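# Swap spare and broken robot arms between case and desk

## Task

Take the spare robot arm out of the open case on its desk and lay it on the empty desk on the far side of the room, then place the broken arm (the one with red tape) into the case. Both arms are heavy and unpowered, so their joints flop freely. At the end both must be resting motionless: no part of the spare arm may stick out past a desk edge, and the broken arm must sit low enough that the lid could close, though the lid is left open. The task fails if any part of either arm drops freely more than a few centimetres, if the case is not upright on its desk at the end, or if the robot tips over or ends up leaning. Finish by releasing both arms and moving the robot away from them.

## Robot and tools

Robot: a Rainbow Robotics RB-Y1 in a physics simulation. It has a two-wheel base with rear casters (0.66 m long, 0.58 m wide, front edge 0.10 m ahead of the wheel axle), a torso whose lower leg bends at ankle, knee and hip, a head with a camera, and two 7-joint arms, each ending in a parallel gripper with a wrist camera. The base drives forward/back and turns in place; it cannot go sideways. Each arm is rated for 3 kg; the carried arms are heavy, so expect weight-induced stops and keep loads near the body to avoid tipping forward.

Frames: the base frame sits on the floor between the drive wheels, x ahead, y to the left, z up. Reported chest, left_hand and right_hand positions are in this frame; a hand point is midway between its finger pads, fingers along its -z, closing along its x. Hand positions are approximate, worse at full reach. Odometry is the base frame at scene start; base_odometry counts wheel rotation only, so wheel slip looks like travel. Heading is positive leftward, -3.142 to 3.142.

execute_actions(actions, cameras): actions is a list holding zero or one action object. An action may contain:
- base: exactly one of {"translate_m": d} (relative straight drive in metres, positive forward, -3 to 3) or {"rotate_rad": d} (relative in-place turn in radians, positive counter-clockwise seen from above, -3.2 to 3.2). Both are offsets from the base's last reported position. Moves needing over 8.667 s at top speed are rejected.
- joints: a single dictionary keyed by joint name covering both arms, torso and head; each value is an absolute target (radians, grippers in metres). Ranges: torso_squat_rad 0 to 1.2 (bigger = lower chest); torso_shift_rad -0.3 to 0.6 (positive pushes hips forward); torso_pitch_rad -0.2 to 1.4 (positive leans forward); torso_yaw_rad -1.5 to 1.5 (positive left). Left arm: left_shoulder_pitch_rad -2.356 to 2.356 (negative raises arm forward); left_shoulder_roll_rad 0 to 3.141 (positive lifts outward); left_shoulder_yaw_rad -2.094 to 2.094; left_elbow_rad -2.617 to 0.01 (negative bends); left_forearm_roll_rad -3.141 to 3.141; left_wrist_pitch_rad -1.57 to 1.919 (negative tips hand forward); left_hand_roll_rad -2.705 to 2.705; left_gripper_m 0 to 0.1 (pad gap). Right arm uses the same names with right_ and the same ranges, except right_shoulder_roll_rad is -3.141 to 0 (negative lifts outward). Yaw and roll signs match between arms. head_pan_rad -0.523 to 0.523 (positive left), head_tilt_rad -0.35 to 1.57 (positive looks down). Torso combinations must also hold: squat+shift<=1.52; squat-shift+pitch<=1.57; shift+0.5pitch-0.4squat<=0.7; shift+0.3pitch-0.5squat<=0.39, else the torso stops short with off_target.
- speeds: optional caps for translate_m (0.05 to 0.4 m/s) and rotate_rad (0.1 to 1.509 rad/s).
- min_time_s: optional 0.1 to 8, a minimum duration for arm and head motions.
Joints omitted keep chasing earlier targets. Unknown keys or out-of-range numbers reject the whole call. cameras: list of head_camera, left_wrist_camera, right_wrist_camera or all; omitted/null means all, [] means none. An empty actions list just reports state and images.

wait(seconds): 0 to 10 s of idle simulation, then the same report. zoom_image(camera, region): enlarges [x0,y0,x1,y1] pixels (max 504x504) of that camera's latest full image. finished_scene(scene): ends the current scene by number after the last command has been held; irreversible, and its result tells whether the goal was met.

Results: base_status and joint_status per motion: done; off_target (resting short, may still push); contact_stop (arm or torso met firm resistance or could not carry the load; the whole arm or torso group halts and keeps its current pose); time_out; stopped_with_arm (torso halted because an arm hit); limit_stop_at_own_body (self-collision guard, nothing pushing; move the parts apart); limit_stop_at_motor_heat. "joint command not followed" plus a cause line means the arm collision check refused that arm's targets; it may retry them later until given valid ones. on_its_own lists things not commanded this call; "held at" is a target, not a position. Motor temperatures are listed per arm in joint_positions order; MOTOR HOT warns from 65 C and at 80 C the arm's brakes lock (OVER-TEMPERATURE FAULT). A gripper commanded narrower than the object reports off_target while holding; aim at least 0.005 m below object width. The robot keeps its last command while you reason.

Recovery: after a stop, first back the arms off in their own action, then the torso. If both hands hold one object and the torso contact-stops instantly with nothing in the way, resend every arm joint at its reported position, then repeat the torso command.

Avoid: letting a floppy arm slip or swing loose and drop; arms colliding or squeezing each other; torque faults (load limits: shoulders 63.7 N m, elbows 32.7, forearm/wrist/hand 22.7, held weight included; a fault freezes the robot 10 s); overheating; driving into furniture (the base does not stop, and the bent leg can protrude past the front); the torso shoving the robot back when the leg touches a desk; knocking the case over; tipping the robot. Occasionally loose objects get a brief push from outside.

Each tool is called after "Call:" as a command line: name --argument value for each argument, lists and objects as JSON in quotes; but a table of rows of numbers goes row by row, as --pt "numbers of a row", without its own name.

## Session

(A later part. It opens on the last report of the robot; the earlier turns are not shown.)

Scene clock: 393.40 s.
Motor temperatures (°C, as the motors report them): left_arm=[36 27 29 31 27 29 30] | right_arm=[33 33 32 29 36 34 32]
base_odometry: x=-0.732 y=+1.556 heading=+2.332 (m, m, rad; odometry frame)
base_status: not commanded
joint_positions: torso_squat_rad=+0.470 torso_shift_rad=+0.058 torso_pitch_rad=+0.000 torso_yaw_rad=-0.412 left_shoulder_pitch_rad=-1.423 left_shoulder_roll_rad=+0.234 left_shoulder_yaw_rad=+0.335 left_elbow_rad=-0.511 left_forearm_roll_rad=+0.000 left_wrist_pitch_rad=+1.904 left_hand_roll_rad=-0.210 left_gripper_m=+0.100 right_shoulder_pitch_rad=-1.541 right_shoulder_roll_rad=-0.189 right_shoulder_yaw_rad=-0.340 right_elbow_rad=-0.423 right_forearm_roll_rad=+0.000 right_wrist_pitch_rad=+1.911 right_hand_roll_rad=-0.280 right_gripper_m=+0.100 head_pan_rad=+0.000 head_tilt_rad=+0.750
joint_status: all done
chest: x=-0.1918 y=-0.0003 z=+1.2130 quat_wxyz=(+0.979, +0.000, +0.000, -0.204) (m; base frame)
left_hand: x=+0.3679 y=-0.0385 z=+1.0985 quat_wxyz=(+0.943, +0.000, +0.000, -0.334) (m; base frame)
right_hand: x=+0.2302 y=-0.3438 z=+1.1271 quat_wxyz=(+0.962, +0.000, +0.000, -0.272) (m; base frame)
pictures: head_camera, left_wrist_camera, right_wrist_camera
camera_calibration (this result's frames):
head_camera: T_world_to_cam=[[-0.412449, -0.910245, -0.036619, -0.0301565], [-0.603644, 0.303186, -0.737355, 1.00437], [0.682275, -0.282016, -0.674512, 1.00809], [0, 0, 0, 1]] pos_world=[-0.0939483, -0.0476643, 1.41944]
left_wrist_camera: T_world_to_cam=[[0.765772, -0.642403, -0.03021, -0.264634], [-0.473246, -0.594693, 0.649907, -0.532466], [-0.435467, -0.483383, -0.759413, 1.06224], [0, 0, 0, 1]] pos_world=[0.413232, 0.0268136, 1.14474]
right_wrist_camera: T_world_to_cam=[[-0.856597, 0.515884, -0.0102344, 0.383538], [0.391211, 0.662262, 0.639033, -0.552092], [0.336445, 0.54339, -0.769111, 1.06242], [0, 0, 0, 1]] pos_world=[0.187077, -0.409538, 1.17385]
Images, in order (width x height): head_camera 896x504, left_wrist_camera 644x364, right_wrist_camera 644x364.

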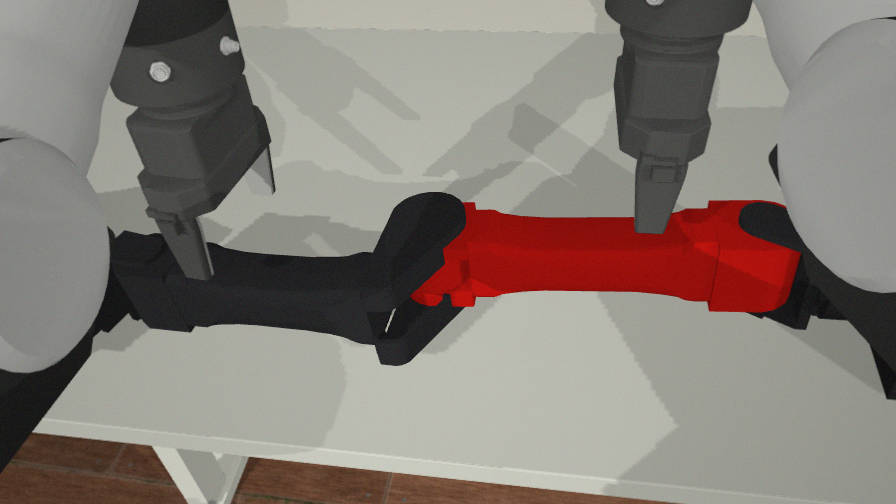

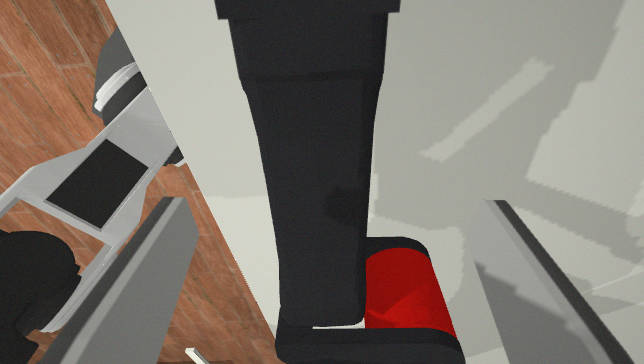

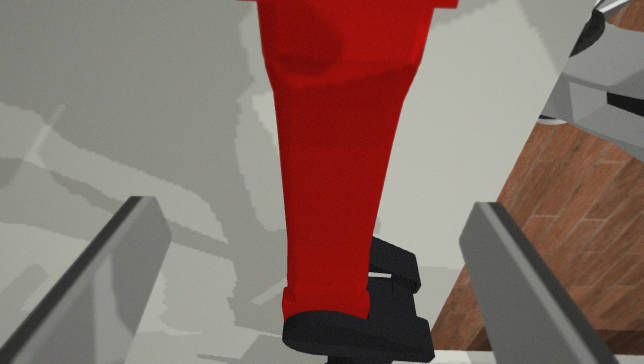

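Call:
execute_actions --actions '[{"joints": {"torso_squat_rad": 0.705, "torso_shift_rad": 0.052, "left_hand_roll_rad": -0.2, "right_hand_roll_rad": -0.3}}]' --cameras '["head_camera"]'

Scene clock: 401.13 s.
Motor temperatures (°C, as the motors report them): left_arm=[36 27 29 31 27 29 30] | right_arm=[33 33 32 29 36 34 32]
base_odometry: x=-0.732 y=+1.556 heading=+2.332 (m, m, rad; odometry frame)
base_status: not commanded
joint_positions: torso_squat_rad=+0.705 torso_shift_rad=+0.052 torso_pitch_rad=+0.000 torso_yaw_rad=-0.412 left_shoulder_pitch_rad=-1.423 left_shoulder_roll_rad=+0.234 left_shoulder_yaw_rad=+0.335 left_elbow_rad=-0.511 left_forearm_roll_rad=+0.000 left_wrist_pitch_rad=+1.904 left_hand_roll_rad=-0.200 left_gripper_m=+0.100 right_shoulder_pitch_rad=-1.541 right_shoulder_roll_rad=-0.189 right_shoulder_yaw_rad=-0.340 right_elbow_rad=-0.423 right_forearm_roll_rad=+0.000 right_wrist_pitch_rad=+1.911 right_hand_roll_rad=-0.300 right_gripper_m=+0.100 head_pan_rad=+0.000 head_tilt_rad=+0.750
joint_status: all done
chest: x=-0.2003 y=-0.0003 z=+1.1223 quat_wxyz=(+0.979, +0.000, +0.000, -0.204) (m; base frame)
left_hand: x=+0.3594 y=-0.0384 z=+1.0078 quat_wxyz=(+0.944, +0.000, +0.000, -0.329) (m; base frame)
right_hand: x=+0.2218 y=-0.3438 z=+1.0365 quat_wxyz=(+0.960, +0.000, +0.000, -0.282) (m; base frame)
pictures: head_camera
camera_calibration (this result's frames):
head_camera: T_world_to_cam=[[-0.412449, -0.910244, -0.0366243, -0.0369123], [-0.603641, 0.303189, -0.737356, 0.932404], [0.682278, -0.282014, -0.67451, 0.952751], [0, 0, 0, 1]] pos_world=[-0.102429, -0.047605, 1.3288]
Images, in order (width x height): head_camera 896x504.

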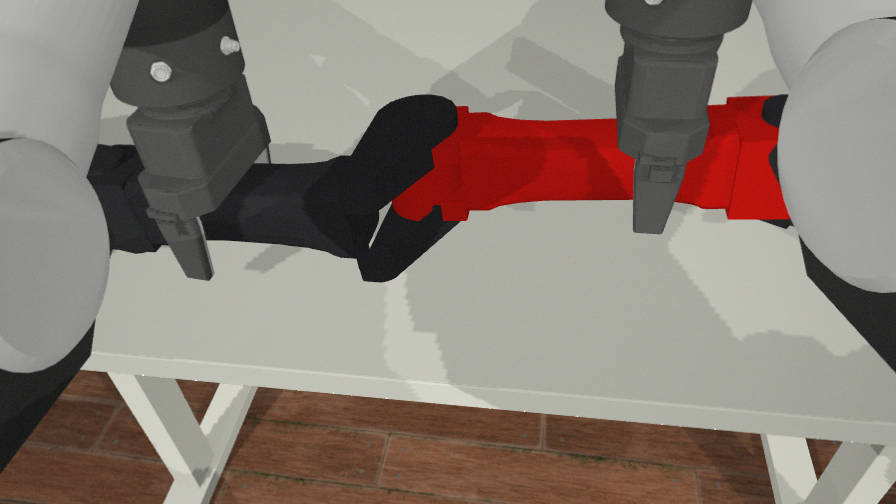

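Call:
execute_actions --actions '[{"joints": {"torso_squat_rad": 0.712, "left_gripper_m": 0.0, "right_gripper_m": 0.0}}]' --cameras '["head_camera"]'

Scene clock: 404.67 s.
Motor temperatures (°C, as the motors report them): left_arm=[36 27 29 31 27 29 30] | right_arm=[33 33 32 29 36 34 32]
base_odometry: x=-0.732 y=+1.556 heading=+2.332 (m, m, rad; odometry frame)
base_status: not commanded
joint_positions: torso_squat_rad=+0.712 torso_shift_rad=+0.052 torso_pitch_rad=+0.000 torso_yaw_rad=-0.411 left_shoulder_pitch_rad=-1.423 left_shoulder_roll_rad=+0.234 left_shoulder_yaw_rad=+0.335 left_elbow_rad=-0.511 left_forearm_roll_rad=+0.000 left_wrist_pitch_rad=+1.904 left_hand_roll_rad=-0.200 left_gripper_m=+0.055 right_shoulder_pitch_rad=-1.541 right_shoulder_roll_rad=-0.189 right_shoulder_yaw_rad=-0.341 right_elbow_rad=-0.423 right_forearm_roll_rad=+0.000 right_wrist_pitch_rad=+1.911 right_hand_roll_rad=-0.300 right_gripper_m=+0.054 head_pan_rad=+0.000 head_tilt_rad=+0.750
joint_status: left_gripper_m off_target (ended at +0.055, target +0.000); right_gripper_m off_target (ended at +0.054, target +0.000); the others done
chest: x=-0.2005 y=-0.0003 z=+1.1192 quat_wxyz=(+0.979, +0.000, +0.000, -0.204) (m; base frame)
left_hand: x=+0.3592 y=-0.0384 z=+1.0048 quat_wxyz=(+0.944, +0.000, +0.000, -0.329) (m; base frame)
right_hand: x=+0.2215 y=-0.3437 z=+1.0333 quat_wxyz=(+0.960, +0.000, +0.000, -0.282) (m; base frame)
pictures: head_camera
camera_calibration (this result's frames):
head_camera: T_world_to_cam=[[-0.412431, -0.910251, -0.0366539, -0.0370715], [-0.603579, 0.303174, -0.737413, 0.930002], [0.682343, -0.282009, -0.674447, 0.95069], [0, 0, 0, 1]] pos_world=[-0.102657, -0.0475934, 1.32563]
Images, in order (width x height): head_camera 896x504.

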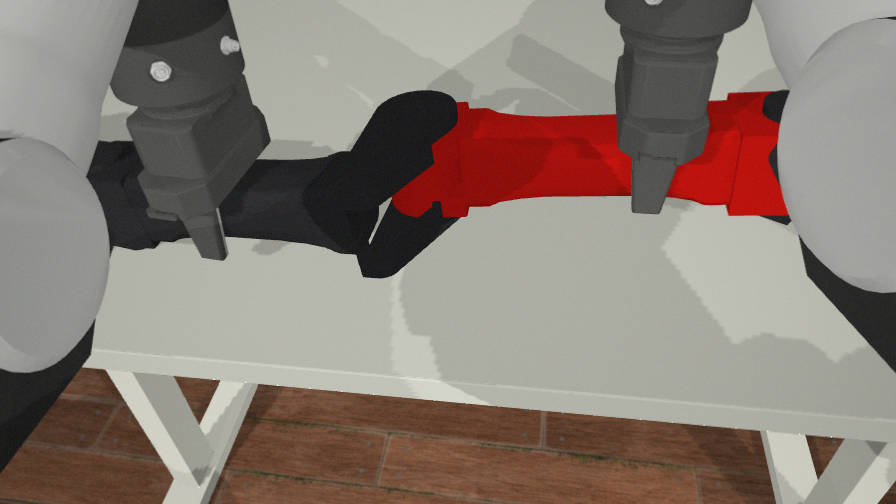

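Call:
execute_actions --actions '[{"joints": {"torso_squat_rad": 0.0}}]' --cameras '[]'

Call:
execute_actions --actions '[{"joints": {"torso_pitch_rad": -0.1, "torso_shift_rad": 0.0, "head_pan_rad": 0.3, "head_tilt_rad": 0.9}}]' --cameras '["head_camera"]'

Scene clock: 412.40 s.
Motor temperatures (°C, as the motors report them): left_arm=[37 27 29 31 27 29 30] | right_arm=[33 33 32 29 36 34 32]
base_odometry: x=-0.732 y=+1.556 heading=+2.332 (m, m, rad; odometry frame)
base_status: not commanded
joint_positions: torso_squat_rad=+0.000 torso_shift_rad=+0.053 torso_pitch_rad=+0.002 torso_yaw_rad=-0.411 left_shoulder_pitch_rad=-1.419 left_shoulder_roll_rad=+0.233 left_shoulder_yaw_rad=+0.335 left_elbow_rad=-0.509 left_forearm_roll_rad=+0.000 left_wrist_pitch_rad=+1.904 left_hand_roll_rad=-0.200 left_gripper_m=+0.055 right_shoulder_pitch_rad=-1.538 right_shoulder_roll_rad=-0.188 right_shoulder_yaw_rad=-0.341 right_elbow_rad=-0.422 right_forearm_roll_rad=+0.000 right_wrist_pitch_rad=+1.911 right_hand_roll_rad=-0.300 right_gripper_m=+0.054 head_pan_rad=+0.000 head_tilt_rad=+0.750
joint_status: all done
chest: x=-0.1904 y=-0.0006 z=+1.2890 quat_wxyz=(+0.979, +0.000, +0.001, -0.204) (m; base frame)
left_hand: x=+0.3681 y=-0.0382 z=+1.1707 quat_wxyz=(+0.944, +0.000, +0.004, -0.329) (m; base frame)
right_hand: x=+0.2307 y=-0.3436 z=+1.2001 quat_wxyz=(+0.960, +0.000, +0.003, -0.282) (m; base frame)
pictures: none
No camera images: the call's "cameras" was empty. Leave "cameras" out to get every camera's image.

Scene clock: 413.87 s.
Motor temperatures (°C, as the motors report them): left_arm=[37 27 29 31 27 29 30] | right_arm=[33 33 32 29 36 34 32]
base_odometry: x=-0.732 y=+1.556 heading=+2.332 (m, m, rad; odometry frame)
base_status: not commanded
joint_positions: torso_squat_rad=+0.000 torso_shift_rad=+0.001 torso_pitch_rad=-0.098 torso_yaw_rad=-0.412 left_shoulder_pitch_rad=-1.419 left_shoulder_roll_rad=+0.233 left_shoulder_yaw_rad=+0.335 left_elbow_rad=-0.509 left_forearm_roll_rad=+0.000 left_wrist_pitch_rad=+1.904 left_hand_roll_rad=-0.200 left_gripper_m=+0.055 right_shoulder_pitch_rad=-1.538 right_shoulder_roll_rad=-0.188 right_shoulder_yaw_rad=-0.341 right_elbow_rad=-0.422 right_forearm_roll_rad=+0.000 right_wrist_pitch_rad=+1.911 right_hand_roll_rad=-0.300 right_gripper_m=+0.054 head_pan_rad=+0.300 head_tilt_rad=+0.900
joint_status: all done
chest: x=-0.2578 y=-0.0006 z=+1.2884 quat_wxyz=(+0.978, +0.010, -0.048, -0.204) (m; base frame)
left_hand: x=+0.3096 y=-0.0383 z=+1.2266 quat_wxyz=(+0.943, +0.017, -0.043, -0.328) (m; base frame)
right_hand: x=+0.1700 y=-0.3437 z=+1.2422 quat_wxyz=(+0.958, +0.014, -0.045, -0.281) (m; base frame)
pictures: head_camera
camera_calibration (this result's frames):
head_camera: T_world_to_cam=[[-0.126497, -0.990847, -0.0471221, 0.0254468], [-0.703036, 0.123064, -0.700425, 0.92683], [0.699813, -0.0554731, -0.712169, 1.18079], [0, 0, 0, 1]] pos_world=[-0.171519, -0.0233433, 1.4913]
Images, in order (width x height): head_camera 896x504.

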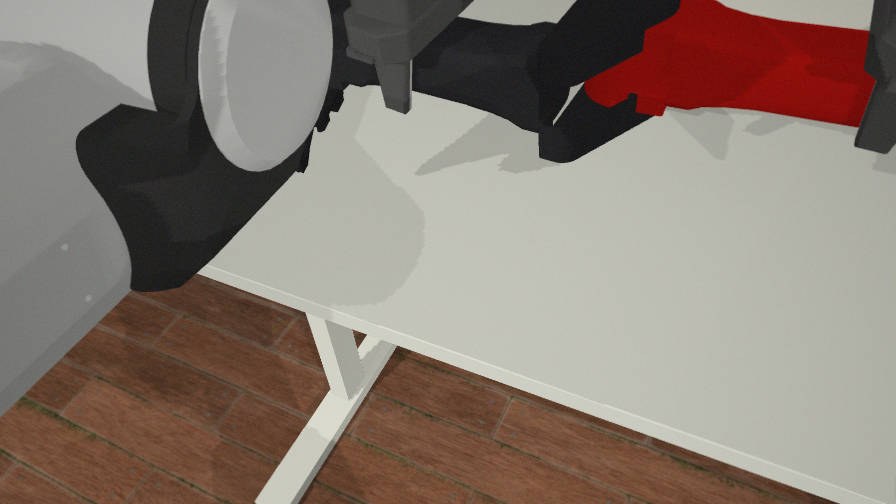

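Call:
execute_actions --actions '[{"base": {"translate_m": -0.4}, "speeds": {"translate_m": 0.3}}]' --cameras '[]'

Call:
execute_actions --actions '[{"base": {"rotate_rad": 1.73}, "speeds": {"rotate_rad": 0.7}}]' --cameras '[]'

Call:
execute_actions --actions '[{"base": {"translate_m": 1.8}, "joints": {"torso_yaw_rad": -0.56, "head_pan_rad": 0.1, "head_tilt_rad": 0.95}}]' --cameras '["head_camera"]'

Scene clock: 438.13 s.
Motor temperatures (°C, as the motors report them): left_arm=[40 27 29 33 27 29 30] | right_arm=[35 33 32 30 36 34 32]
base_odometry: x=-0.456 y=+1.266 heading=+2.333 (m, m, rad; odometry frame)
base_status: done
joint_positions: torso_squat_rad=+0.000 torso_shift_rad=+0.001 torso_pitch_rad=-0.098 torso_yaw_rad=-0.412 left_shoulder_pitch_rad=-1.419 left_shoulder_roll_rad=+0.232 left_shoulder_yaw_rad=+0.335 left_elbow_rad=-0.509 left_forearm_roll_rad=+0.000 left_wrist_pitch_rad=+1.904 left_hand_roll_rad=-0.200 left_gripper_m=+0.055 right_shoulder_pitch_rad=-1.538 right_shoulder_roll_rad=-0.188 right_shoulder_yaw_rad=-0.341 right_elbow_rad=-0.422 right_forearm_roll_rad=+0.000 right_wrist_pitch_rad=+1.911 right_hand_roll_rad=-0.300 right_gripper_m=+0.054 head_pan_rad=+0.300 head_tilt_rad=+0.900
joint_status: not commanded
chest: x=-0.2579 y=-0.0006 z=+1.2884 quat_wxyz=(+0.978, +0.010, -0.048, -0.204) (m; base frame)
left_hand: x=+0.3096 y=-0.0383 z=+1.2266 quat_wxyz=(+0.943, +0.017, -0.043, -0.329) (m; base frame)
right_hand: x=+0.1699 y=-0.3437 z=+1.2421 quat_wxyz=(+0.958, +0.014, -0.045, -0.281) (m; base frame)
pictures: none
No camera images: the call's "cameras" was empty. Leave "cameras" out to get every camera's image.

Scene clock: 442.37 s.
Motor temperatures (°C, as the motors report them): left_arm=[40 27 29 33 27 29 30] | right_arm=[35 33 32 30 36 34 32]
base_odometry: x=-0.456 y=+1.266 heading=-2.221 (m, m, rad; odometry frame)
base_status: done
joint_positions: torso_squat_rad=+0.000 torso_shift_rad=+0.001 torso_pitch_rad=-0.098 torso_yaw_rad=-0.412 left_shoulder_pitch_rad=-1.419 left_shoulder_roll_rad=+0.232 left_shoulder_yaw_rad=+0.335 left_elbow_rad=-0.509 left_forearm_roll_rad=+0.000 left_wrist_pitch_rad=+1.904 left_hand_roll_rad=-0.200 left_gripper_m=+0.055 right_shoulder_pitch_rad=-1.538 right_shoulder_roll_rad=-0.188 right_shoulder_yaw_rad=-0.341 right_elbow_rad=-0.422 right_forearm_roll_rad=+0.000 right_wrist_pitch_rad=+1.911 right_hand_roll_rad=-0.300 right_gripper_m=+0.054 head_pan_rad=+0.300 head_tilt_rad=+0.900
joint_status: not commanded
chest: x=-0.2579 y=-0.0006 z=+1.2884 quat_wxyz=(+0.978, +0.010, -0.048, -0.204) (m; base frame)
left_hand: x=+0.3096 y=-0.0384 z=+1.2266 quat_wxyz=(+0.943, +0.017, -0.043, -0.329) (m; base frame)
right_hand: x=+0.1699 y=-0.3438 z=+1.2421 quat_wxyz=(+0.958, +0.014, -0.045, -0.281) (m; base frame)
pictures: none
No camera images: the call's "cameras" was empty. Leave "cameras" out to get every camera's image.

Scene clock: 448.17 s.
Motor temperatures (°C, as the motors report them): left_arm=[40 27 29 33 27 29 30] | right_arm=[35 33 32 30 36 34 32]
base_odometry: x=-1.546 y=-0.167 heading=-2.221 (m, m, rad; odometry frame)
base_status: done
joint_positions: torso_squat_rad=+0.000 torso_shift_rad=+0.001 torso_pitch_rad=-0.098 torso_yaw_rad=-0.560 left_shoulder_pitch_rad=-1.419 left_shoulder_roll_rad=+0.232 left_shoulder_yaw_rad=+0.335 left_elbow_rad=-0.509 left_forearm_roll_rad=+0.000 left_wrist_pitch_rad=+1.904 left_hand_roll_rad=-0.200 left_gripper_m=+0.055 right_shoulder_pitch_rad=-1.538 right_shoulder_roll_rad=-0.188 right_shoulder_yaw_rad=-0.341 right_elbow_rad=-0.421 right_forearm_roll_rad=+0.000 right_wrist_pitch_rad=+1.911 right_hand_roll_rad=-0.300 right_gripper_m=+0.054 head_pan_rad=+0.100 head_tilt_rad=+0.950
joint_status: all done
chest: x=-0.2578 y=-0.0007 z=+1.2884 quat_wxyz=(+0.960, +0.014, -0.047, -0.276) (m; base frame)
left_hand: x=+0.2979 y=-0.1207 z=+1.2255 quat_wxyz=(+0.916, +0.020, -0.042, -0.398) (m; base frame)
right_hand: x=+0.1148 y=-0.4024 z=+1.2365 quat_wxyz=(+0.935, +0.018, -0.044, -0.352) (m; base frame)
pictures: head_camera
camera_calibration (this result's frames):
head_camera: T_world_to_cam=[[-0.456981, -0.885977, -0.0788247, -0.0147983], [-0.646318, 0.391632, -0.654903, 0.876267], [0.611099, -0.248332, -0.751591, 1.21491], [0, 0, 0, 1]] pos_world=[-0.182849, -0.0545828, 1.48582]
Images, in order (width x height): head_camera 896x504.

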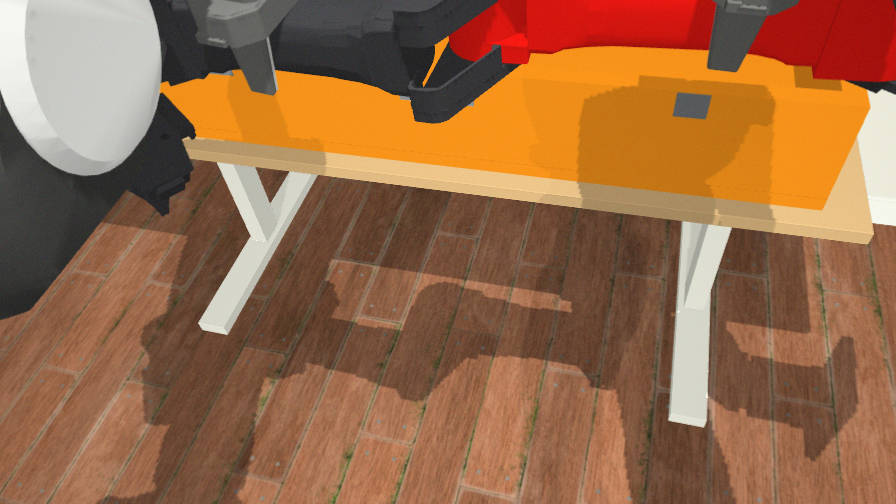

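Call:
execute_actions --actions '[{"base": {"translate_m": 0.573}, "speeds": {"translate_m": 0.35}, "joints": {"torso_yaw_rad": -0.545}}]' --cameras '[]'

Call:
execute_actions --actions '[{"base": {"rotate_rad": 0.838}, "speeds": {"rotate_rad": 0.6}, "joints": {"torso_yaw_rad": -1.38, "head_pan_rad": 0.35, "head_tilt_rad": 0.95}}]' --cameras '["head_camera"]'

Scene clock: 468.10 s.
Motor temperatures (°C, as the motors report them): left_arm=[41 27 29 34 27 29 30] | right_arm=[36 33 32 31 36 34 32]
base_odometry: x=-1.892 y=-0.623 heading=-2.220 (m, m, rad; odometry frame)
base_status: done
joint_positions: torso_squat_rad=+0.000 torso_shift_rad=+0.001 torso_pitch_rad=-0.098 torso_yaw_rad=-0.545 left_shoulder_pitch_rad=-1.419 left_shoulder_roll_rad=+0.232 left_shoulder_yaw_rad=+0.335 left_elbow_rad=-0.509 left_forearm_roll_rad=+0.000 left_wrist_pitch_rad=+1.904 left_hand_roll_rad=-0.200 left_gripper_m=+0.055 right_shoulder_pitch_rad=-1.538 right_shoulder_roll_rad=-0.188 right_shoulder_yaw_rad=-0.341 right_elbow_rad=-0.421 right_forearm_roll_rad=+0.000 right_wrist_pitch_rad=+1.911 right_hand_roll_rad=-0.300 right_gripper_m=+0.054 head_pan_rad=+0.100 head_tilt_rad=+0.950
joint_status: all done
chest: x=-0.2579 y=-0.0007 z=+1.2884 quat_wxyz=(+0.962, +0.013, -0.047, -0.269) (m; base frame)
left_hand: x=+0.2996 y=-0.1125 z=+1.2257 quat_wxyz=(+0.919, +0.020, -0.042, -0.391) (m; base frame)
right_hand: x=+0.1208 y=-0.3969 z=+1.2371 quat_wxyz=(+0.938, +0.017, -0.044, -0.345) (m; base frame)
pictures: none
No camera images: the call's "cameras" was empty. Leave "cameras" out to get every camera's image.

Scene clock: 471.07 s.
Motor temperatures (°C, as the motors report them): left_arm=[41 28 29 34 27 29 30] | right_arm=[36 33 32 31 36 34 32]
base_odometry: x=-1.892 y=-0.623 heading=-1.383 (m, m, rad; odometry frame)
base_status: done
joint_positions: torso_squat_rad=+0.000 torso_shift_rad=+0.000 torso_pitch_rad=-0.099 torso_yaw_rad=-1.380 left_shoulder_pitch_rad=-1.419 left_shoulder_roll_rad=+0.232 left_shoulder_yaw_rad=+0.335 left_elbow_rad=-0.509 left_forearm_roll_rad=+0.000 left_wrist_pitch_rad=+1.904 left_hand_roll_rad=-0.200 left_gripper_m=+0.055 right_shoulder_pitch_rad=-1.538 right_shoulder_roll_rad=-0.188 right_shoulder_yaw_rad=-0.341 right_elbow_rad=-0.421 right_forearm_roll_rad=+0.000 right_wrist_pitch_rad=+1.911 right_hand_roll_rad=-0.300 right_gripper_m=+0.054 head_pan_rad=+0.350 head_tilt_rad=+0.950
joint_status: all done
chest: x=-0.2585 y=-0.0012 z=+1.2884 quat_wxyz=(+0.770, +0.032, -0.038, -0.636) (m; base frame)
left_hand: x=+0.0369 y=-0.4830 z=+1.1996 quat_wxyz=(+0.682, +0.038, -0.031, -0.730) (m; base frame)
right_hand: x=-0.2938 y=-0.5427 z=+1.1958 quat_wxyz=(+0.717, +0.036, -0.033, -0.695) (m; base frame)
pictures: head_camera
camera_calibration (this result's frames):
head_camera: T_world_to_cam=[[-0.859908, -0.496182, -0.119842, -0.0717727], [-0.324059, 0.712052, -0.62287, 0.917632], [0.394391, -0.496775, -0.773092, 1.18736], [0, 0, 0, 1]] pos_world=[-0.232633, -0.0991646, 1.4809]
Images, in order (width x height): head_camera 896x504.

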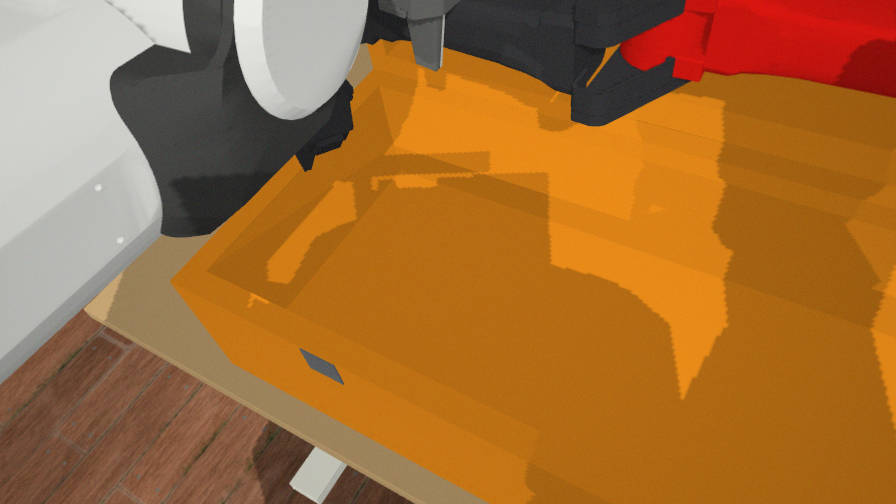

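Call:
execute_actions --actions '[]'

Scene clock: 491.17 s.
Motor temperatures (°C, as the motors report them): left_arm=[42 28 29 34 27 30 30] | right_arm=[37 33 32 31 36 34 32]
base_odometry: x=-1.892 y=-0.623 heading=-1.383 (m, m, rad; odometry frame)
base_status: done
joint_positions: torso_squat_rad=+0.000 torso_shift_rad=+0.000 torso_pitch_rad=-0.099 torso_yaw_rad=-1.380 left_shoulder_pitch_rad=-1.419 left_shoulder_roll_rad=+0.232 left_shoulder_yaw_rad=+0.335 left_elbow_rad=-0.509 left_forearm_roll_rad=+0.000 left_wrist_pitch_rad=+1.904 left_hand_roll_rad=-0.200 left_gripper_m=+0.055 right_shoulder_pitch_rad=-1.538 right_shoulder_roll_rad=-0.188 right_shoulder_yaw_rad=-0.341 right_elbow_rad=-0.421 right_forearm_roll_rad=+0.000 right_wrist_pitch_rad=+1.911 right_hand_roll_rad=-0.300 right_gripper_m=+0.054 head_pan_rad=+0.350 head_tilt_rad=+0.950
joint_status: all done
chest: x=-0.2585 y=-0.0012 z=+1.2884 quat_wxyz=(+0.770, +0.032, -0.038, -0.636) (m; base frame)
left_hand: x=+0.0369 y=-0.4830 z=+1.1996 quat_wxyz=(+0.682, +0.038, -0.031, -0.730) (m; base frame)
right_hand: x=-0.2938 y=-0.5427 z=+1.1958 quat_wxyz=(+0.717, +0.036, -0.033, -0.695) (m; base frame)
pictures: head_camera, left_wrist_camera, right_wrist_camera
camera_calibration (this result's frames):
head_camera: T_world_to_cam=[[-0.859908, -0.496182, -0.119838, -0.0717739], [-0.324062, 0.712051, -0.622871, 0.917631], [0.394388, -0.496777, -0.773092, 1.18736], [0, 0, 0, 1]] pos_world=[-0.232629, -0.0991619, 1.4809]
left_wrist_camera: T_world_to_cam=[[-0.0819042, -0.995618, -0.0451277, -0.41506], [-0.818623, 0.0413791, 0.572838, -0.606785], [-0.568461, 0.0838604, -0.818425, 1.12971], [0, 0, 0, 1]] pos_world=[0.111474, -0.482871, 1.25344]
right_wrist_camera: T_world_to_cam=[[-0.0393503, 0.999194, -0.00791658, 0.537541], [0.701831, 0.0332773, 0.711566, -0.596062], [0.711256, 0.0224442, -0.702575, 1.14747], [0, 0, 0, 1]] pos_world=[-0.376658, -0.543026, 1.23458]
Images, in order (width x height): head_camera 896x504, left_wrist_camera 644x364, right_wrist_camera 644x364.

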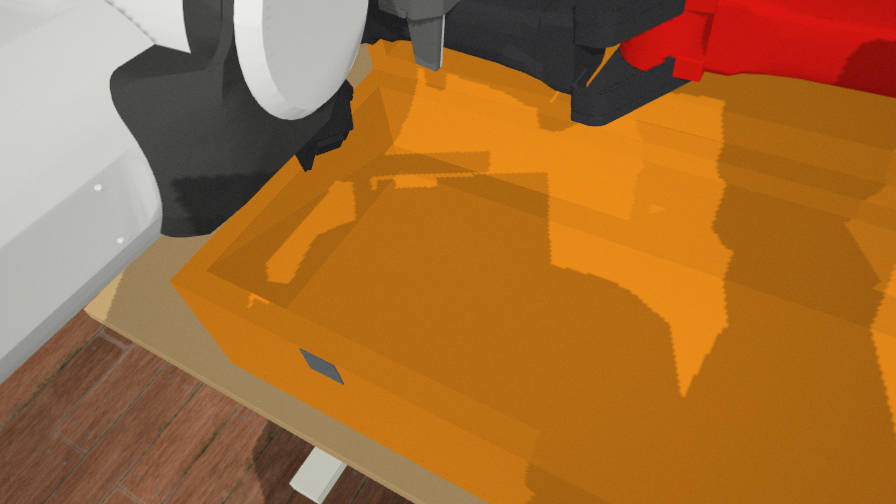

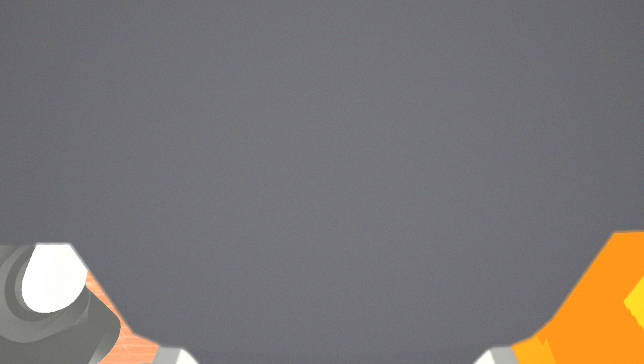

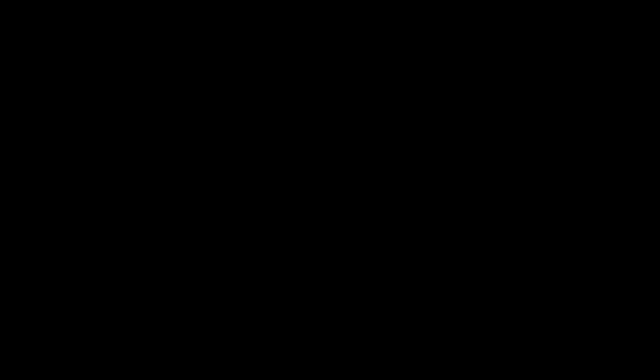

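Call:
execute_actions --actions '[{"base": {"translate_m": -0.03}, "joints": {"torso_pitch_rad": 0.0, "torso_squat_rad": 0.6}, "speeds": {"translate_m": 0.06}}]' --cameras '["head_camera"]'

Scene clock: 506.90 s.
Motor temperatures (°C, as the motors report them): left_arm=[42 28 29 34 27 30 30] | right_arm=[37 33 32 31 36 34 32]
base_odometry: x=-1.898 y=-0.593 heading=-1.382 (m, m, rad; odometry frame)
base_status: done
joint_positions: torso_squat_rad=+0.600 torso_shift_rad=+0.000 torso_pitch_rad=+0.001 torso_yaw_rad=-1.380 left_shoulder_pitch_rad=-1.419 left_shoulder_roll_rad=+0.232 left_shoulder_yaw_rad=+0.335 left_elbow_rad=-0.509 left_forearm_roll_rad=+0.000 left_wrist_pitch_rad=+1.904 left_hand_roll_rad=-0.200 left_gripper_m=+0.055 right_shoulder_pitch_rad=-1.538 right_shoulder_roll_rad=-0.188 right_shoulder_yaw_rad=-0.341 right_elbow_rad=-0.421 right_forearm_roll_rad=+0.000 right_wrist_pitch_rad=+1.911 right_hand_roll_rad=-0.300 right_gripper_m=+0.054 head_pan_rad=+0.350 head_tilt_rad=+0.950
joint_status: all done
chest: x=-0.2277 y=-0.0010 z=+1.1677 quat_wxyz=(+0.771, +0.000, +0.001, -0.637) (m; base frame)
left_hand: x=+0.0575 y=-0.4827 z=+1.0498 quat_wxyz=(+0.683, +0.002, +0.003, -0.731) (m; base frame)
right_hand: x=-0.2719 y=-0.5425 z=+1.0791 quat_wxyz=(+0.718, +0.001, +0.002, -0.696) (m; base frame)
pictures: head_camera
camera_calibration (this result's frames):
head_camera: T_world_to_cam=[[-0.867502, -0.496303, -0.0335095, -0.162217], [-0.38463, 0.711972, -0.5875, 0.797167], [0.315436, -0.496768, -0.80853, 1.10538], [0, 0, 0, 1]] pos_world=[-0.182784, -0.098953, 1.35663]
Images, in order (width x height): head_camera 896x504.

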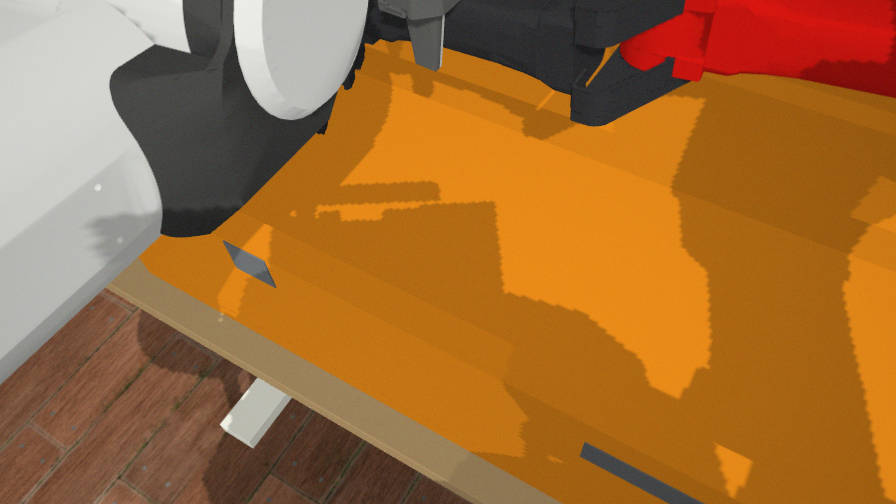

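Call:
execute_actions --actions '[{"joints": {"torso_squat_rad": 0.77, "head_pan_rad": 0.1, "head_tilt_rad": 0.85}}]' --cameras '["head_camera"]'

Scene clock: 514.93 s.
Motor temperatures (°C, as the motors report them): left_arm=[42 28 29 34 27 30 30] | right_arm=[37 33 32 31 36 34 32]
base_odometry: x=-1.898 y=-0.593 heading=-1.382 (m, m, rad; odometry frame)
base_status: not commanded
joint_positions: torso_squat_rad=+0.770 torso_shift_rad=+0.000 torso_pitch_rad=+0.000 torso_yaw_rad=-1.380 left_shoulder_pitch_rad=-1.419 left_shoulder_roll_rad=+0.232 left_shoulder_yaw_rad=+0.335 left_elbow_rad=-0.509 left_forearm_roll_rad=+0.000 left_wrist_pitch_rad=+1.904 left_hand_roll_rad=-0.200 left_gripper_m=+0.055 right_shoulder_pitch_rad=-1.538 right_shoulder_roll_rad=-0.188 right_shoulder_yaw_rad=-0.341 right_elbow_rad=-0.421 right_forearm_roll_rad=+0.000 right_wrist_pitch_rad=+1.911 right_hand_roll_rad=-0.300 right_gripper_m=+0.054 head_pan_rad=+0.100 head_tilt_rad=+0.850
joint_status: all done
chest: x=-0.2278 y=-0.0010 z=+1.0925 quat_wxyz=(+0.771, +0.000, +0.001, -0.637) (m; base frame)
left_hand: x=+0.0575 y=-0.4825 z=+0.9745 quat_wxyz=(+0.683, +0.002, +0.003, -0.731) (m; base frame)
right_hand: x=-0.2720 y=-0.5424 z=+1.0038 quat_wxyz=(+0.718, +0.001, +0.002, -0.696) (m; base frame)
pictures: head_camera
camera_calibration (this result's frames):
head_camera: T_world_to_cam=[[-0.96233, -0.269591, -0.0352279, -0.178597], [-0.17873, 0.724922, -0.665239, 0.899713], [0.20488, -0.633883, -0.745799, 0.935693], [0, 0, 0, 1]] pos_world=[-0.202768, -0.107251, 1.29007]
Images, in order (width x height): head_camera 896x504.

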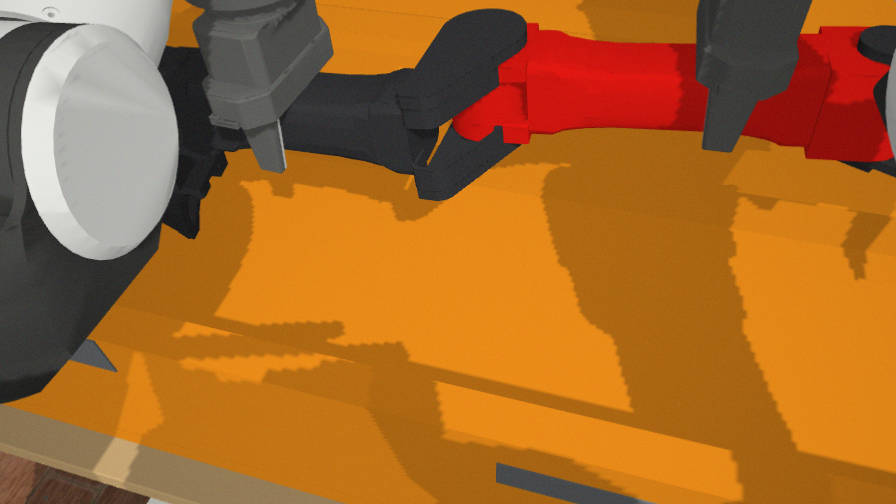

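Call:
execute_actions --actions '[{"joints": {"left_shoulder_pitch_rad": -1.3779, "left_shoulder_roll_rad": 0.2186, "left_shoulder_yaw_rad": 0.3292, "left_elbow_rad": -0.511, "left_wrist_pitch_rad": 1.8568, "right_shoulder_pitch_rad": -1.4761, "right_shoulder_roll_rad": -0.1676, "right_shoulder_yaw_rad": -0.3289, "right_elbow_rad": -0.4642, "right_wrist_pitch_rad": 1.8854}, "min_time_s": 1.2}]' --cameras '[]'

Call:
execute_actions --actions '[{"base": {"translate_m": -0.06}, "speeds": {"translate_m": 0.05}, "joints": {"left_shoulder_pitch_rad": -1.3527, "left_shoulder_roll_rad": 0.2101, "left_shoulder_yaw_rad": 0.3259, "left_elbow_rad": -0.511, "left_wrist_pitch_rad": 1.8304, "right_shoulder_pitch_rad": -1.44, "right_shoulder_roll_rad": -0.1557, "right_shoulder_yaw_rad": -0.3222, "right_elbow_rad": -0.4872, "right_wrist_pitch_rad": 1.871}, "min_time_s": 1.5}]' --cameras '["head_camera"]'

Scene clock: 526.57 s.
Motor temperatures (°C, as the motors report them): left_arm=[42 28 29 34 27 30 30] | right_arm=[37 33 32 31 36 34 32]
base_odometry: x=-1.898 y=-0.593 heading=-1.382 (m, m, rad; odometry frame)
base_status: not commanded
joint_positions: torso_squat_rad=+0.770 torso_shift_rad=+0.000 torso_pitch_rad=+0.000 torso_yaw_rad=-1.380 left_shoulder_pitch_rad=-1.374 left_shoulder_roll_rad=+0.217 left_shoulder_yaw_rad=+0.330 left_elbow_rad=-0.509 left_forearm_roll_rad=+0.000 left_wrist_pitch_rad=+1.857 left_hand_roll_rad=-0.200 left_gripper_m=+0.055 right_shoulder_pitch_rad=-1.474 right_shoulder_roll_rad=-0.166 right_shoulder_yaw_rad=-0.329 right_elbow_rad=-0.462 right_forearm_roll_rad=+0.000 right_wrist_pitch_rad=+1.886 right_hand_roll_rad=-0.300 right_gripper_m=+0.054 head_pan_rad=+0.100 head_tilt_rad=+0.850
joint_status: all done
chest: x=-0.2278 y=-0.0010 z=+1.0925 quat_wxyz=(+0.771, +0.000, +0.001, -0.637) (m; base frame)
left_hand: x=+0.0578 y=-0.4835 z=+0.9496 quat_wxyz=(+0.683, +0.002, +0.003, -0.731) (m; base frame)
right_hand: x=-0.2717 y=-0.5435 z=+0.9788 quat_wxyz=(+0.718, +0.001, +0.003, -0.696) (m; base frame)
pictures: none
No camera images: the call's "cameras" was empty. Leave "cameras" out to get every camera's image.

Scene clock: 528.60 s.
Motor temperatures (°C, as the motors report them): left_arm=[42 28 29 34 27 30 30] | right_arm=[37 33 32 31 36 34 32]
base_odometry: x=-1.909 y=-0.534 heading=-1.380 (m, m, rad; odometry frame)
base_status: done
joint_positions: torso_squat_rad=+0.770 torso_shift_rad=+0.000 torso_pitch_rad=+0.000 torso_yaw_rad=-1.380 left_shoulder_pitch_rad=-1.353 left_shoulder_roll_rad=+0.210 left_shoulder_yaw_rad=+0.326 left_elbow_rad=-0.511 left_forearm_roll_rad=+0.000 left_wrist_pitch_rad=+1.830 left_hand_roll_rad=-0.200 left_gripper_m=+0.055 right_shoulder_pitch_rad=-1.437 right_shoulder_roll_rad=-0.155 right_shoulder_yaw_rad=-0.322 right_elbow_rad=-0.485 right_forearm_roll_rad=+0.000 right_wrist_pitch_rad=+1.871 right_hand_roll_rad=-0.300 right_gripper_m=+0.054 head_pan_rad=+0.100 head_tilt_rad=+0.850
joint_status: all done
chest: x=-0.2281 y=-0.0007 z=+1.0924 quat_wxyz=(+0.771, +0.000, +0.000, -0.637) (m; base frame)
left_hand: x=+0.0575 y=-0.4846 z=+0.9387 quat_wxyz=(+0.683, +0.000, +0.000, -0.731) (m; base frame)
right_hand: x=-0.2725 y=-0.5433 z=+0.9644 quat_wxyz=(+0.718, +0.001, +0.003, -0.696) (m; base frame)
pictures: head_camera
camera_calibration (this result's frames):
head_camera: T_world_to_cam=[[-0.962314, -0.269594, -0.0356612, -0.178352], [-0.1783, 0.724512, -0.665801, 0.900143], [0.205333, -0.634351, -0.745277, 0.935455], [0, 0, 0, 1]] pos_world=[-0.203215, -0.106841, 1.29013]
Images, in order (width x height): head_camera 896x504.

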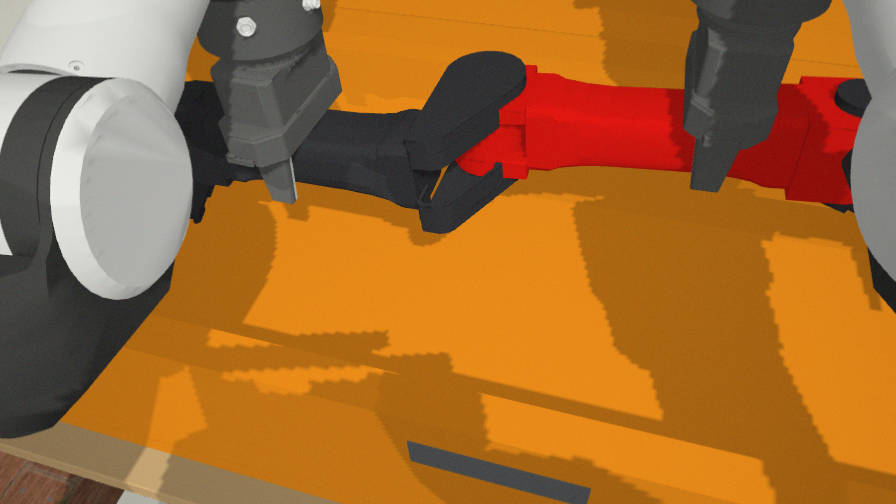

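Call:
execute_actions --actions '[{"base": {"translate_m": -0.05}, "speeds": {"translate_m": 0.05}, "joints": {"left_shoulder_pitch_rad": -1.3148, "left_shoulder_roll_rad": 0.1974, "left_shoulder_yaw_rad": 0.3209, "left_elbow_rad": -0.511, "left_wrist_pitch_rad": 1.7908, "right_shoulder_pitch_rad": -1.3859, "right_shoulder_roll_rad": -0.1377, "right_shoulder_yaw_rad": -0.3122, "right_elbow_rad": -0.5218, "right_wrist_pitch_rad": 1.8495}, "min_time_s": 2.0}]' --cameras '["head_camera"]'

Scene clock: 535.57 s.
Motor temperatures (°C, as the motors report them): left_arm=[41 27 29 33 27 30 30] | right_arm=[37 33 32 31 36 34 32]
base_odometry: x=-1.919 y=-0.485 heading=-1.378 (m, m, rad; odometry frame)
base_status: done
joint_positions: torso_squat_rad=+0.770 torso_shift_rad=+0.000 torso_pitch_rad=+0.000 torso_yaw_rad=-1.380 left_shoulder_pitch_rad=-1.312 left_shoulder_roll_rad=+0.197 left_shoulder_yaw_rad=+0.321 left_elbow_rad=-0.510 left_forearm_roll_rad=+0.000 left_wrist_pitch_rad=+1.791 left_hand_roll_rad=-0.200 left_gripper_m=+0.055 right_shoulder_pitch_rad=-1.383 right_shoulder_roll_rad=-0.137 right_shoulder_yaw_rad=-0.312 right_elbow_rad=-0.520 right_forearm_roll_rad=+0.000 right_wrist_pitch_rad=+1.850 right_hand_roll_rad=-0.300 right_gripper_m=+0.054 head_pan_rad=+0.100 head_tilt_rad=+0.850
joint_status: all done
chest: x=-0.2279 y=-0.0009 z=+1.0924 quat_wxyz=(+0.771, +0.000, +0.000, -0.637) (m; base frame)
left_hand: x=+0.0577 y=-0.4834 z=+0.9157 quat_wxyz=(+0.683, +0.001, +0.002, -0.731) (m; base frame)
right_hand: x=-0.2719 y=-0.5426 z=+0.9436 quat_wxyz=(+0.718, +0.002, +0.003, -0.696) (m; base frame)
pictures: head_camera
camera_calibration (this result's frames):
head_camera: T_world_to_cam=[[-0.962322, -0.269611, -0.0352985, -0.178559], [-0.178655, 0.724791, -0.665402, 0.899829], [0.204984, -0.634025, -0.74565, 0.935618], [0, 0, 0, 1]] pos_world=[-0.202859, -0.107124, 1.29009]
Images, in order (width x height): head_camera 896x504.

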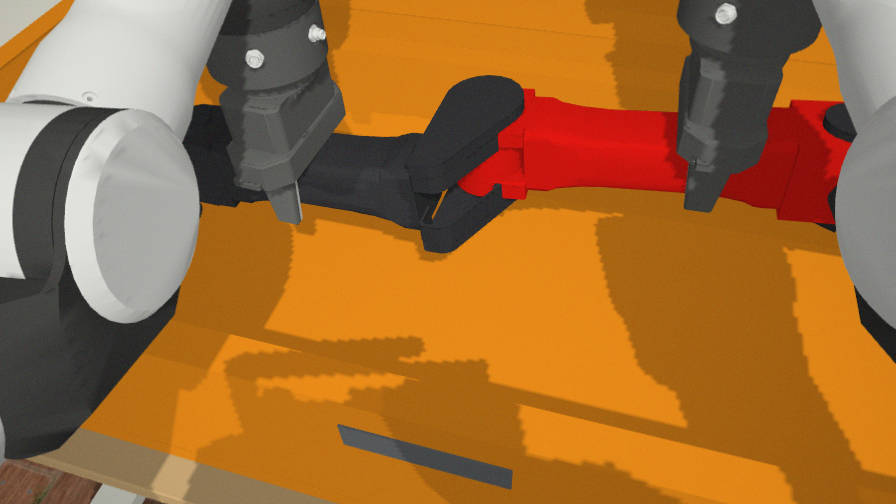

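Call:
execute_actions --actions '[{"base": {"translate_m": -0.04}, "speeds": {"translate_m": 0.05}, "joints": {"left_shoulder_pitch_rad": -1.2325, "left_shoulder_roll_rad": 0.1707, "left_shoulder_yaw_rad": 0.3068, "left_elbow_rad": -0.511, "left_wrist_pitch_rad": 1.7055, "right_shoulder_pitch_rad": -1.276, "right_shoulder_roll_rad": -0.1039, "right_shoulder_yaw_rad": -0.2863, "right_elbow_rad": -0.577, "right_wrist_pitch_rad": 1.7927, "head_pan_rad": -0.25}, "min_time_s": 2.0}]' --cameras '["head_camera"]'

Scene clock: 543.20 s.
Motor temperatures (°C, as the motors report them): left_arm=[41 27 29 33 27 30 30] | right_arm=[37 33 32 32 36 34 32]
base_odometry: x=-1.927 y=-0.446 heading=-1.376 (m, m, rad; odometry frame)
base_status: done
joint_positions: torso_squat_rad=+0.770 torso_shift_rad=+0.000 torso_pitch_rad=+0.000 torso_yaw_rad=-1.380 left_shoulder_pitch_rad=-1.230 left_shoulder_roll_rad=+0.170 left_shoulder_yaw_rad=+0.307 left_elbow_rad=-0.509 left_forearm_roll_rad=+0.000 left_wrist_pitch_rad=+1.705 left_hand_roll_rad=-0.200 left_gripper_m=+0.055 right_shoulder_pitch_rad=-1.273 right_shoulder_roll_rad=-0.103 right_shoulder_yaw_rad=-0.286 right_elbow_rad=-0.575 right_forearm_roll_rad=+0.000 right_wrist_pitch_rad=+1.793 right_hand_roll_rad=-0.300 right_gripper_m=+0.054 head_pan_rad=-0.250 head_tilt_rad=+0.850
joint_status: all done
chest: x=-0.2278 y=-0.0009 z=+1.0924 quat_wxyz=(+0.771, +0.000, +0.000, -0.637) (m; base frame)
left_hand: x=+0.0569 y=-0.4791 z=+0.8704 quat_wxyz=(+0.683, +0.001, +0.002, -0.731) (m; base frame)
right_hand: x=-0.2727 y=-0.5385 z=+0.8985 quat_wxyz=(+0.719, +0.002, +0.003, -0.696) (m; base frame)
pictures: head_camera
camera_calibration (this result's frames):
head_camera: T_world_to_cam=[[-0.996445, 0.0766957, -0.0348489, -0.178867], [0.0803917, 0.742096, -0.665456, 0.958228], [-0.0251764, -0.665892, -0.745623, 0.883385], [0, 0, 0, 1]] pos_world=[-0.233024, -0.10914, 1.2901]
Images, in order (width x height): head_camera 896x504.

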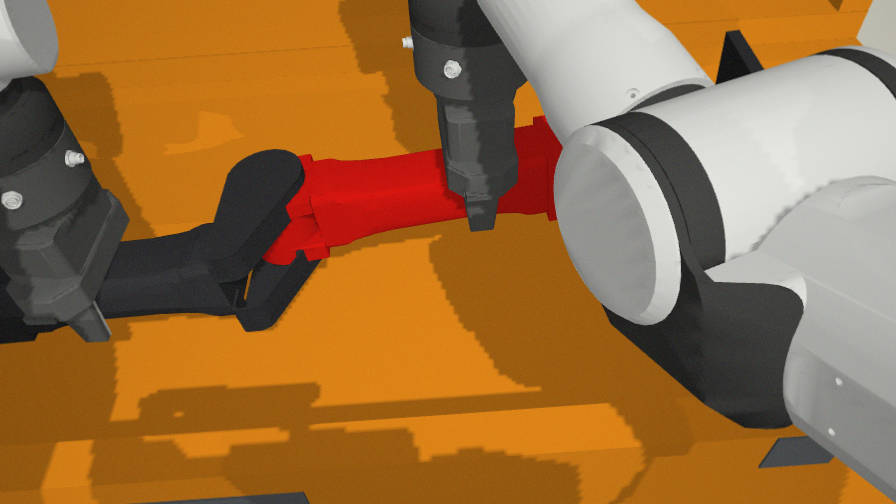

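Call:
execute_actions --actions '[{"joints": {"left_shoulder_pitch_rad": -1.1205, "left_shoulder_roll_rad": 0.136, "left_shoulder_yaw_rad": 0.2845, "left_elbow_rad": -0.511, "left_wrist_pitch_rad": 1.5902, "right_shoulder_pitch_rad": -1.1308, "right_shoulder_roll_rad": -0.0624, "right_shoulder_yaw_rad": -0.247, "right_elbow_rad": -0.6396, "right_wrist_pitch_rad": 1.7091}, "min_time_s": 2.2}]' --cameras '["head_camera"]'

Scene clock: 550.07 s.
Motor temperatures (°C, as the motors report them): left_arm=[41 27 29 33 27 30 30] | right_arm=[37 33 32 32 36 34 32]
base_odometry: x=-1.927 y=-0.446 heading=-1.376 (m, m, rad; odometry frame)
base_status: not commanded
joint_positions: torso_squat_rad=+0.770 torso_shift_rad=+0.000 torso_pitch_rad=+0.000 torso_yaw_rad=-1.380 left_shoulder_pitch_rad=-1.119 left_shoulder_roll_rad=+0.135 left_shoulder_yaw_rad=+0.285 left_elbow_rad=-0.510 left_forearm_roll_rad=+0.000 left_wrist_pitch_rad=+1.590 left_hand_roll_rad=-0.200 left_gripper_m=+0.055 right_shoulder_pitch_rad=-1.128 right_shoulder_roll_rad=-0.061 right_shoulder_yaw_rad=-0.247 right_elbow_rad=-0.637 right_forearm_roll_rad=+0.000 right_wrist_pitch_rad=+1.709 right_hand_roll_rad=-0.300 right_gripper_m=+0.054 head_pan_rad=-0.250 head_tilt_rad=+0.850
joint_status: all done
chest: x=-0.2280 y=-0.0008 z=+1.0924 quat_wxyz=(+0.771, +0.000, +0.000, -0.637) (m; base frame)
left_hand: x=+0.0546 y=-0.4680 z=+0.8111 quat_wxyz=(+0.682, +0.001, +0.002, -0.731) (m; base frame)
right_hand: x=-0.2750 y=-0.5270 z=+0.8386 quat_wxyz=(+0.719, +0.002, +0.002, -0.695) (m; base frame)
pictures: head_camera
camera_calibration (this result's frames):
head_camera: T_world_to_cam=[[-0.996435, 0.0767081, -0.035106, -0.178717], [0.0805677, 0.741962, -0.665584, 0.958345], [-0.0250083, -0.666039, -0.745497, 0.883339], [0, 0, 0, 1]] pos_world=[-0.233201, -0.109008, 1.29011]
Images, in order (width x height): head_camera 896x504.

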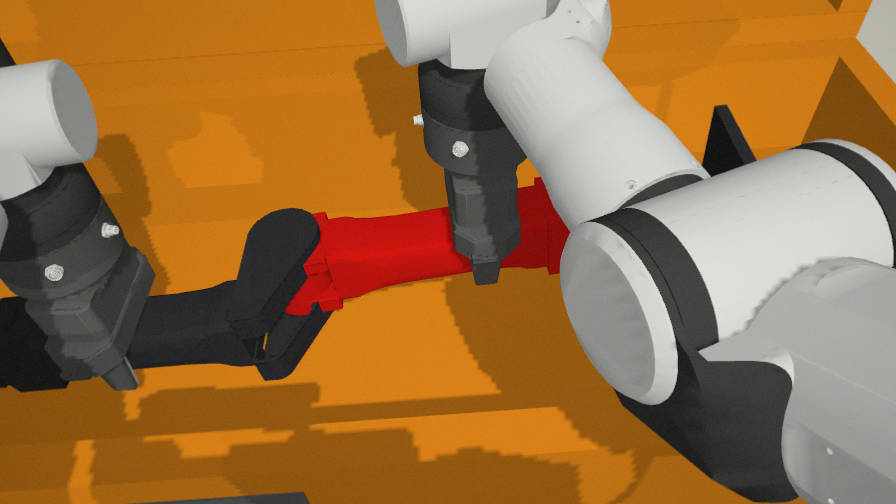

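Call:
execute_actions --actions '[{"joints": {"left_shoulder_pitch_rad": -1.1017, "left_shoulder_roll_rad": 0.1302, "left_shoulder_yaw_rad": 0.2806, "left_elbow_rad": -0.511, "left_wrist_pitch_rad": 1.5709, "right_shoulder_pitch_rad": -1.1066, "right_shoulder_roll_rad": -0.0557, "right_shoulder_yaw_rad": -0.2402, "right_elbow_rad": -0.6494, "right_wrist_pitch_rad": 1.6947}, "min_time_s": 1.0}]' --cameras '[]'

Scene clock: 556.13 s.
Motor temperatures (°C, as the motors report them): left_arm=[41 27 29 33 27 30 30] | right_arm=[37 33 32 32 36 34 32]
base_odometry: x=-1.927 y=-0.446 heading=-1.376 (m, m, rad; odometry frame)
base_status: not commanded
joint_positions: torso_squat_rad=+0.770 torso_shift_rad=+0.000 torso_pitch_rad=+0.000 torso_yaw_rad=-1.380 left_shoulder_pitch_rad=-1.099 left_shoulder_roll_rad=+0.130 left_shoulder_yaw_rad=+0.281 left_elbow_rad=-0.510 left_forearm_roll_rad=+0.000 left_wrist_pitch_rad=+1.571 left_hand_roll_rad=-0.200 left_gripper_m=+0.055 right_shoulder_pitch_rad=-1.105 right_shoulder_roll_rad=-0.055 right_shoulder_yaw_rad=-0.240 right_elbow_rad=-0.648 right_forearm_roll_rad=+0.000 right_wrist_pitch_rad=+1.695 right_hand_roll_rad=-0.300 right_gripper_m=+0.054 head_pan_rad=-0.250 head_tilt_rad=+0.850
joint_status: all done
chest: x=-0.2279 y=-0.0008 z=+1.0924 quat_wxyz=(+0.771, +0.000, +0.000, -0.637) (m; base frame)
left_hand: x=+0.0541 y=-0.4652 z=+0.8010 quat_wxyz=(+0.682, +0.001, +0.002, -0.731) (m; base frame)
right_hand: x=-0.2753 y=-0.5246 z=+0.8292 quat_wxyz=(+0.720, +0.002, +0.002, -0.694) (m; base frame)
pictures: none
No camera images: the call's "cameras" was empty. Leave "cameras" out to get every camera's image.

Call:
execute_actions --actions '[{"joints": {"left_shoulder_pitch_rad": -1.0873, "left_shoulder_roll_rad": 0.126, "left_shoulder_yaw_rad": 0.2773, "left_elbow_rad": -0.511, "left_wrist_pitch_rad": 1.5562, "right_shoulder_pitch_rad": -1.0879, "right_shoulder_roll_rad": -0.0509, "right_shoulder_yaw_rad": -0.2344, "right_elbow_rad": -0.657, "right_wrist_pitch_rad": 1.6838}, "min_time_s": 1.0}]' --cameras '[]'

Scene clock: 561.07 s.
Motor temperatures (°C, as the motors report them): left_arm=[40 27 29 33 27 30 30] | right_arm=[37 33 32 32 36 34 32]
base_odometry: x=-1.927 y=-0.446 heading=-1.376 (m, m, rad; odometry frame)
base_status: not commanded
joint_positions: torso_squat_rad=+0.770 torso_shift_rad=+0.000 torso_pitch_rad=+0.000 torso_yaw_rad=-1.380 left_shoulder_pitch_rad=-1.090 left_shoulder_roll_rad=+0.127 left_shoulder_yaw_rad=+0.278 left_elbow_rad=-0.513 left_forearm_roll_rad=+0.000 left_wrist_pitch_rad=+1.556 left_hand_roll_rad=-0.200 left_gripper_m=+0.055 right_shoulder_pitch_rad=-1.092 right_shoulder_roll_rad=-0.052 right_shoulder_yaw_rad=-0.235 right_elbow_rad=-0.659 right_forearm_roll_rad=+0.000 right_wrist_pitch_rad=+1.684 right_hand_roll_rad=-0.300 right_gripper_m=+0.054 head_pan_rad=-0.250 head_tilt_rad=+0.850
joint_status: all done
chest: x=-0.2280 y=+0.0004 z=+1.0925 quat_wxyz=(+0.771, -0.001, -0.001, -0.637) (m; base frame)
left_hand: x=+0.0543 y=-0.4655 z=+0.7984 quat_wxyz=(+0.682, -0.002, -0.002, -0.731) (m; base frame)
right_hand: x=-0.2751 y=-0.5249 z=+0.8272 quat_wxyz=(+0.720, -0.002, -0.003, -0.694) (m; base frame)
pictures: none
No camera images: the call's "cameras" was empty. Leave "cameras" out to get every camera's image.


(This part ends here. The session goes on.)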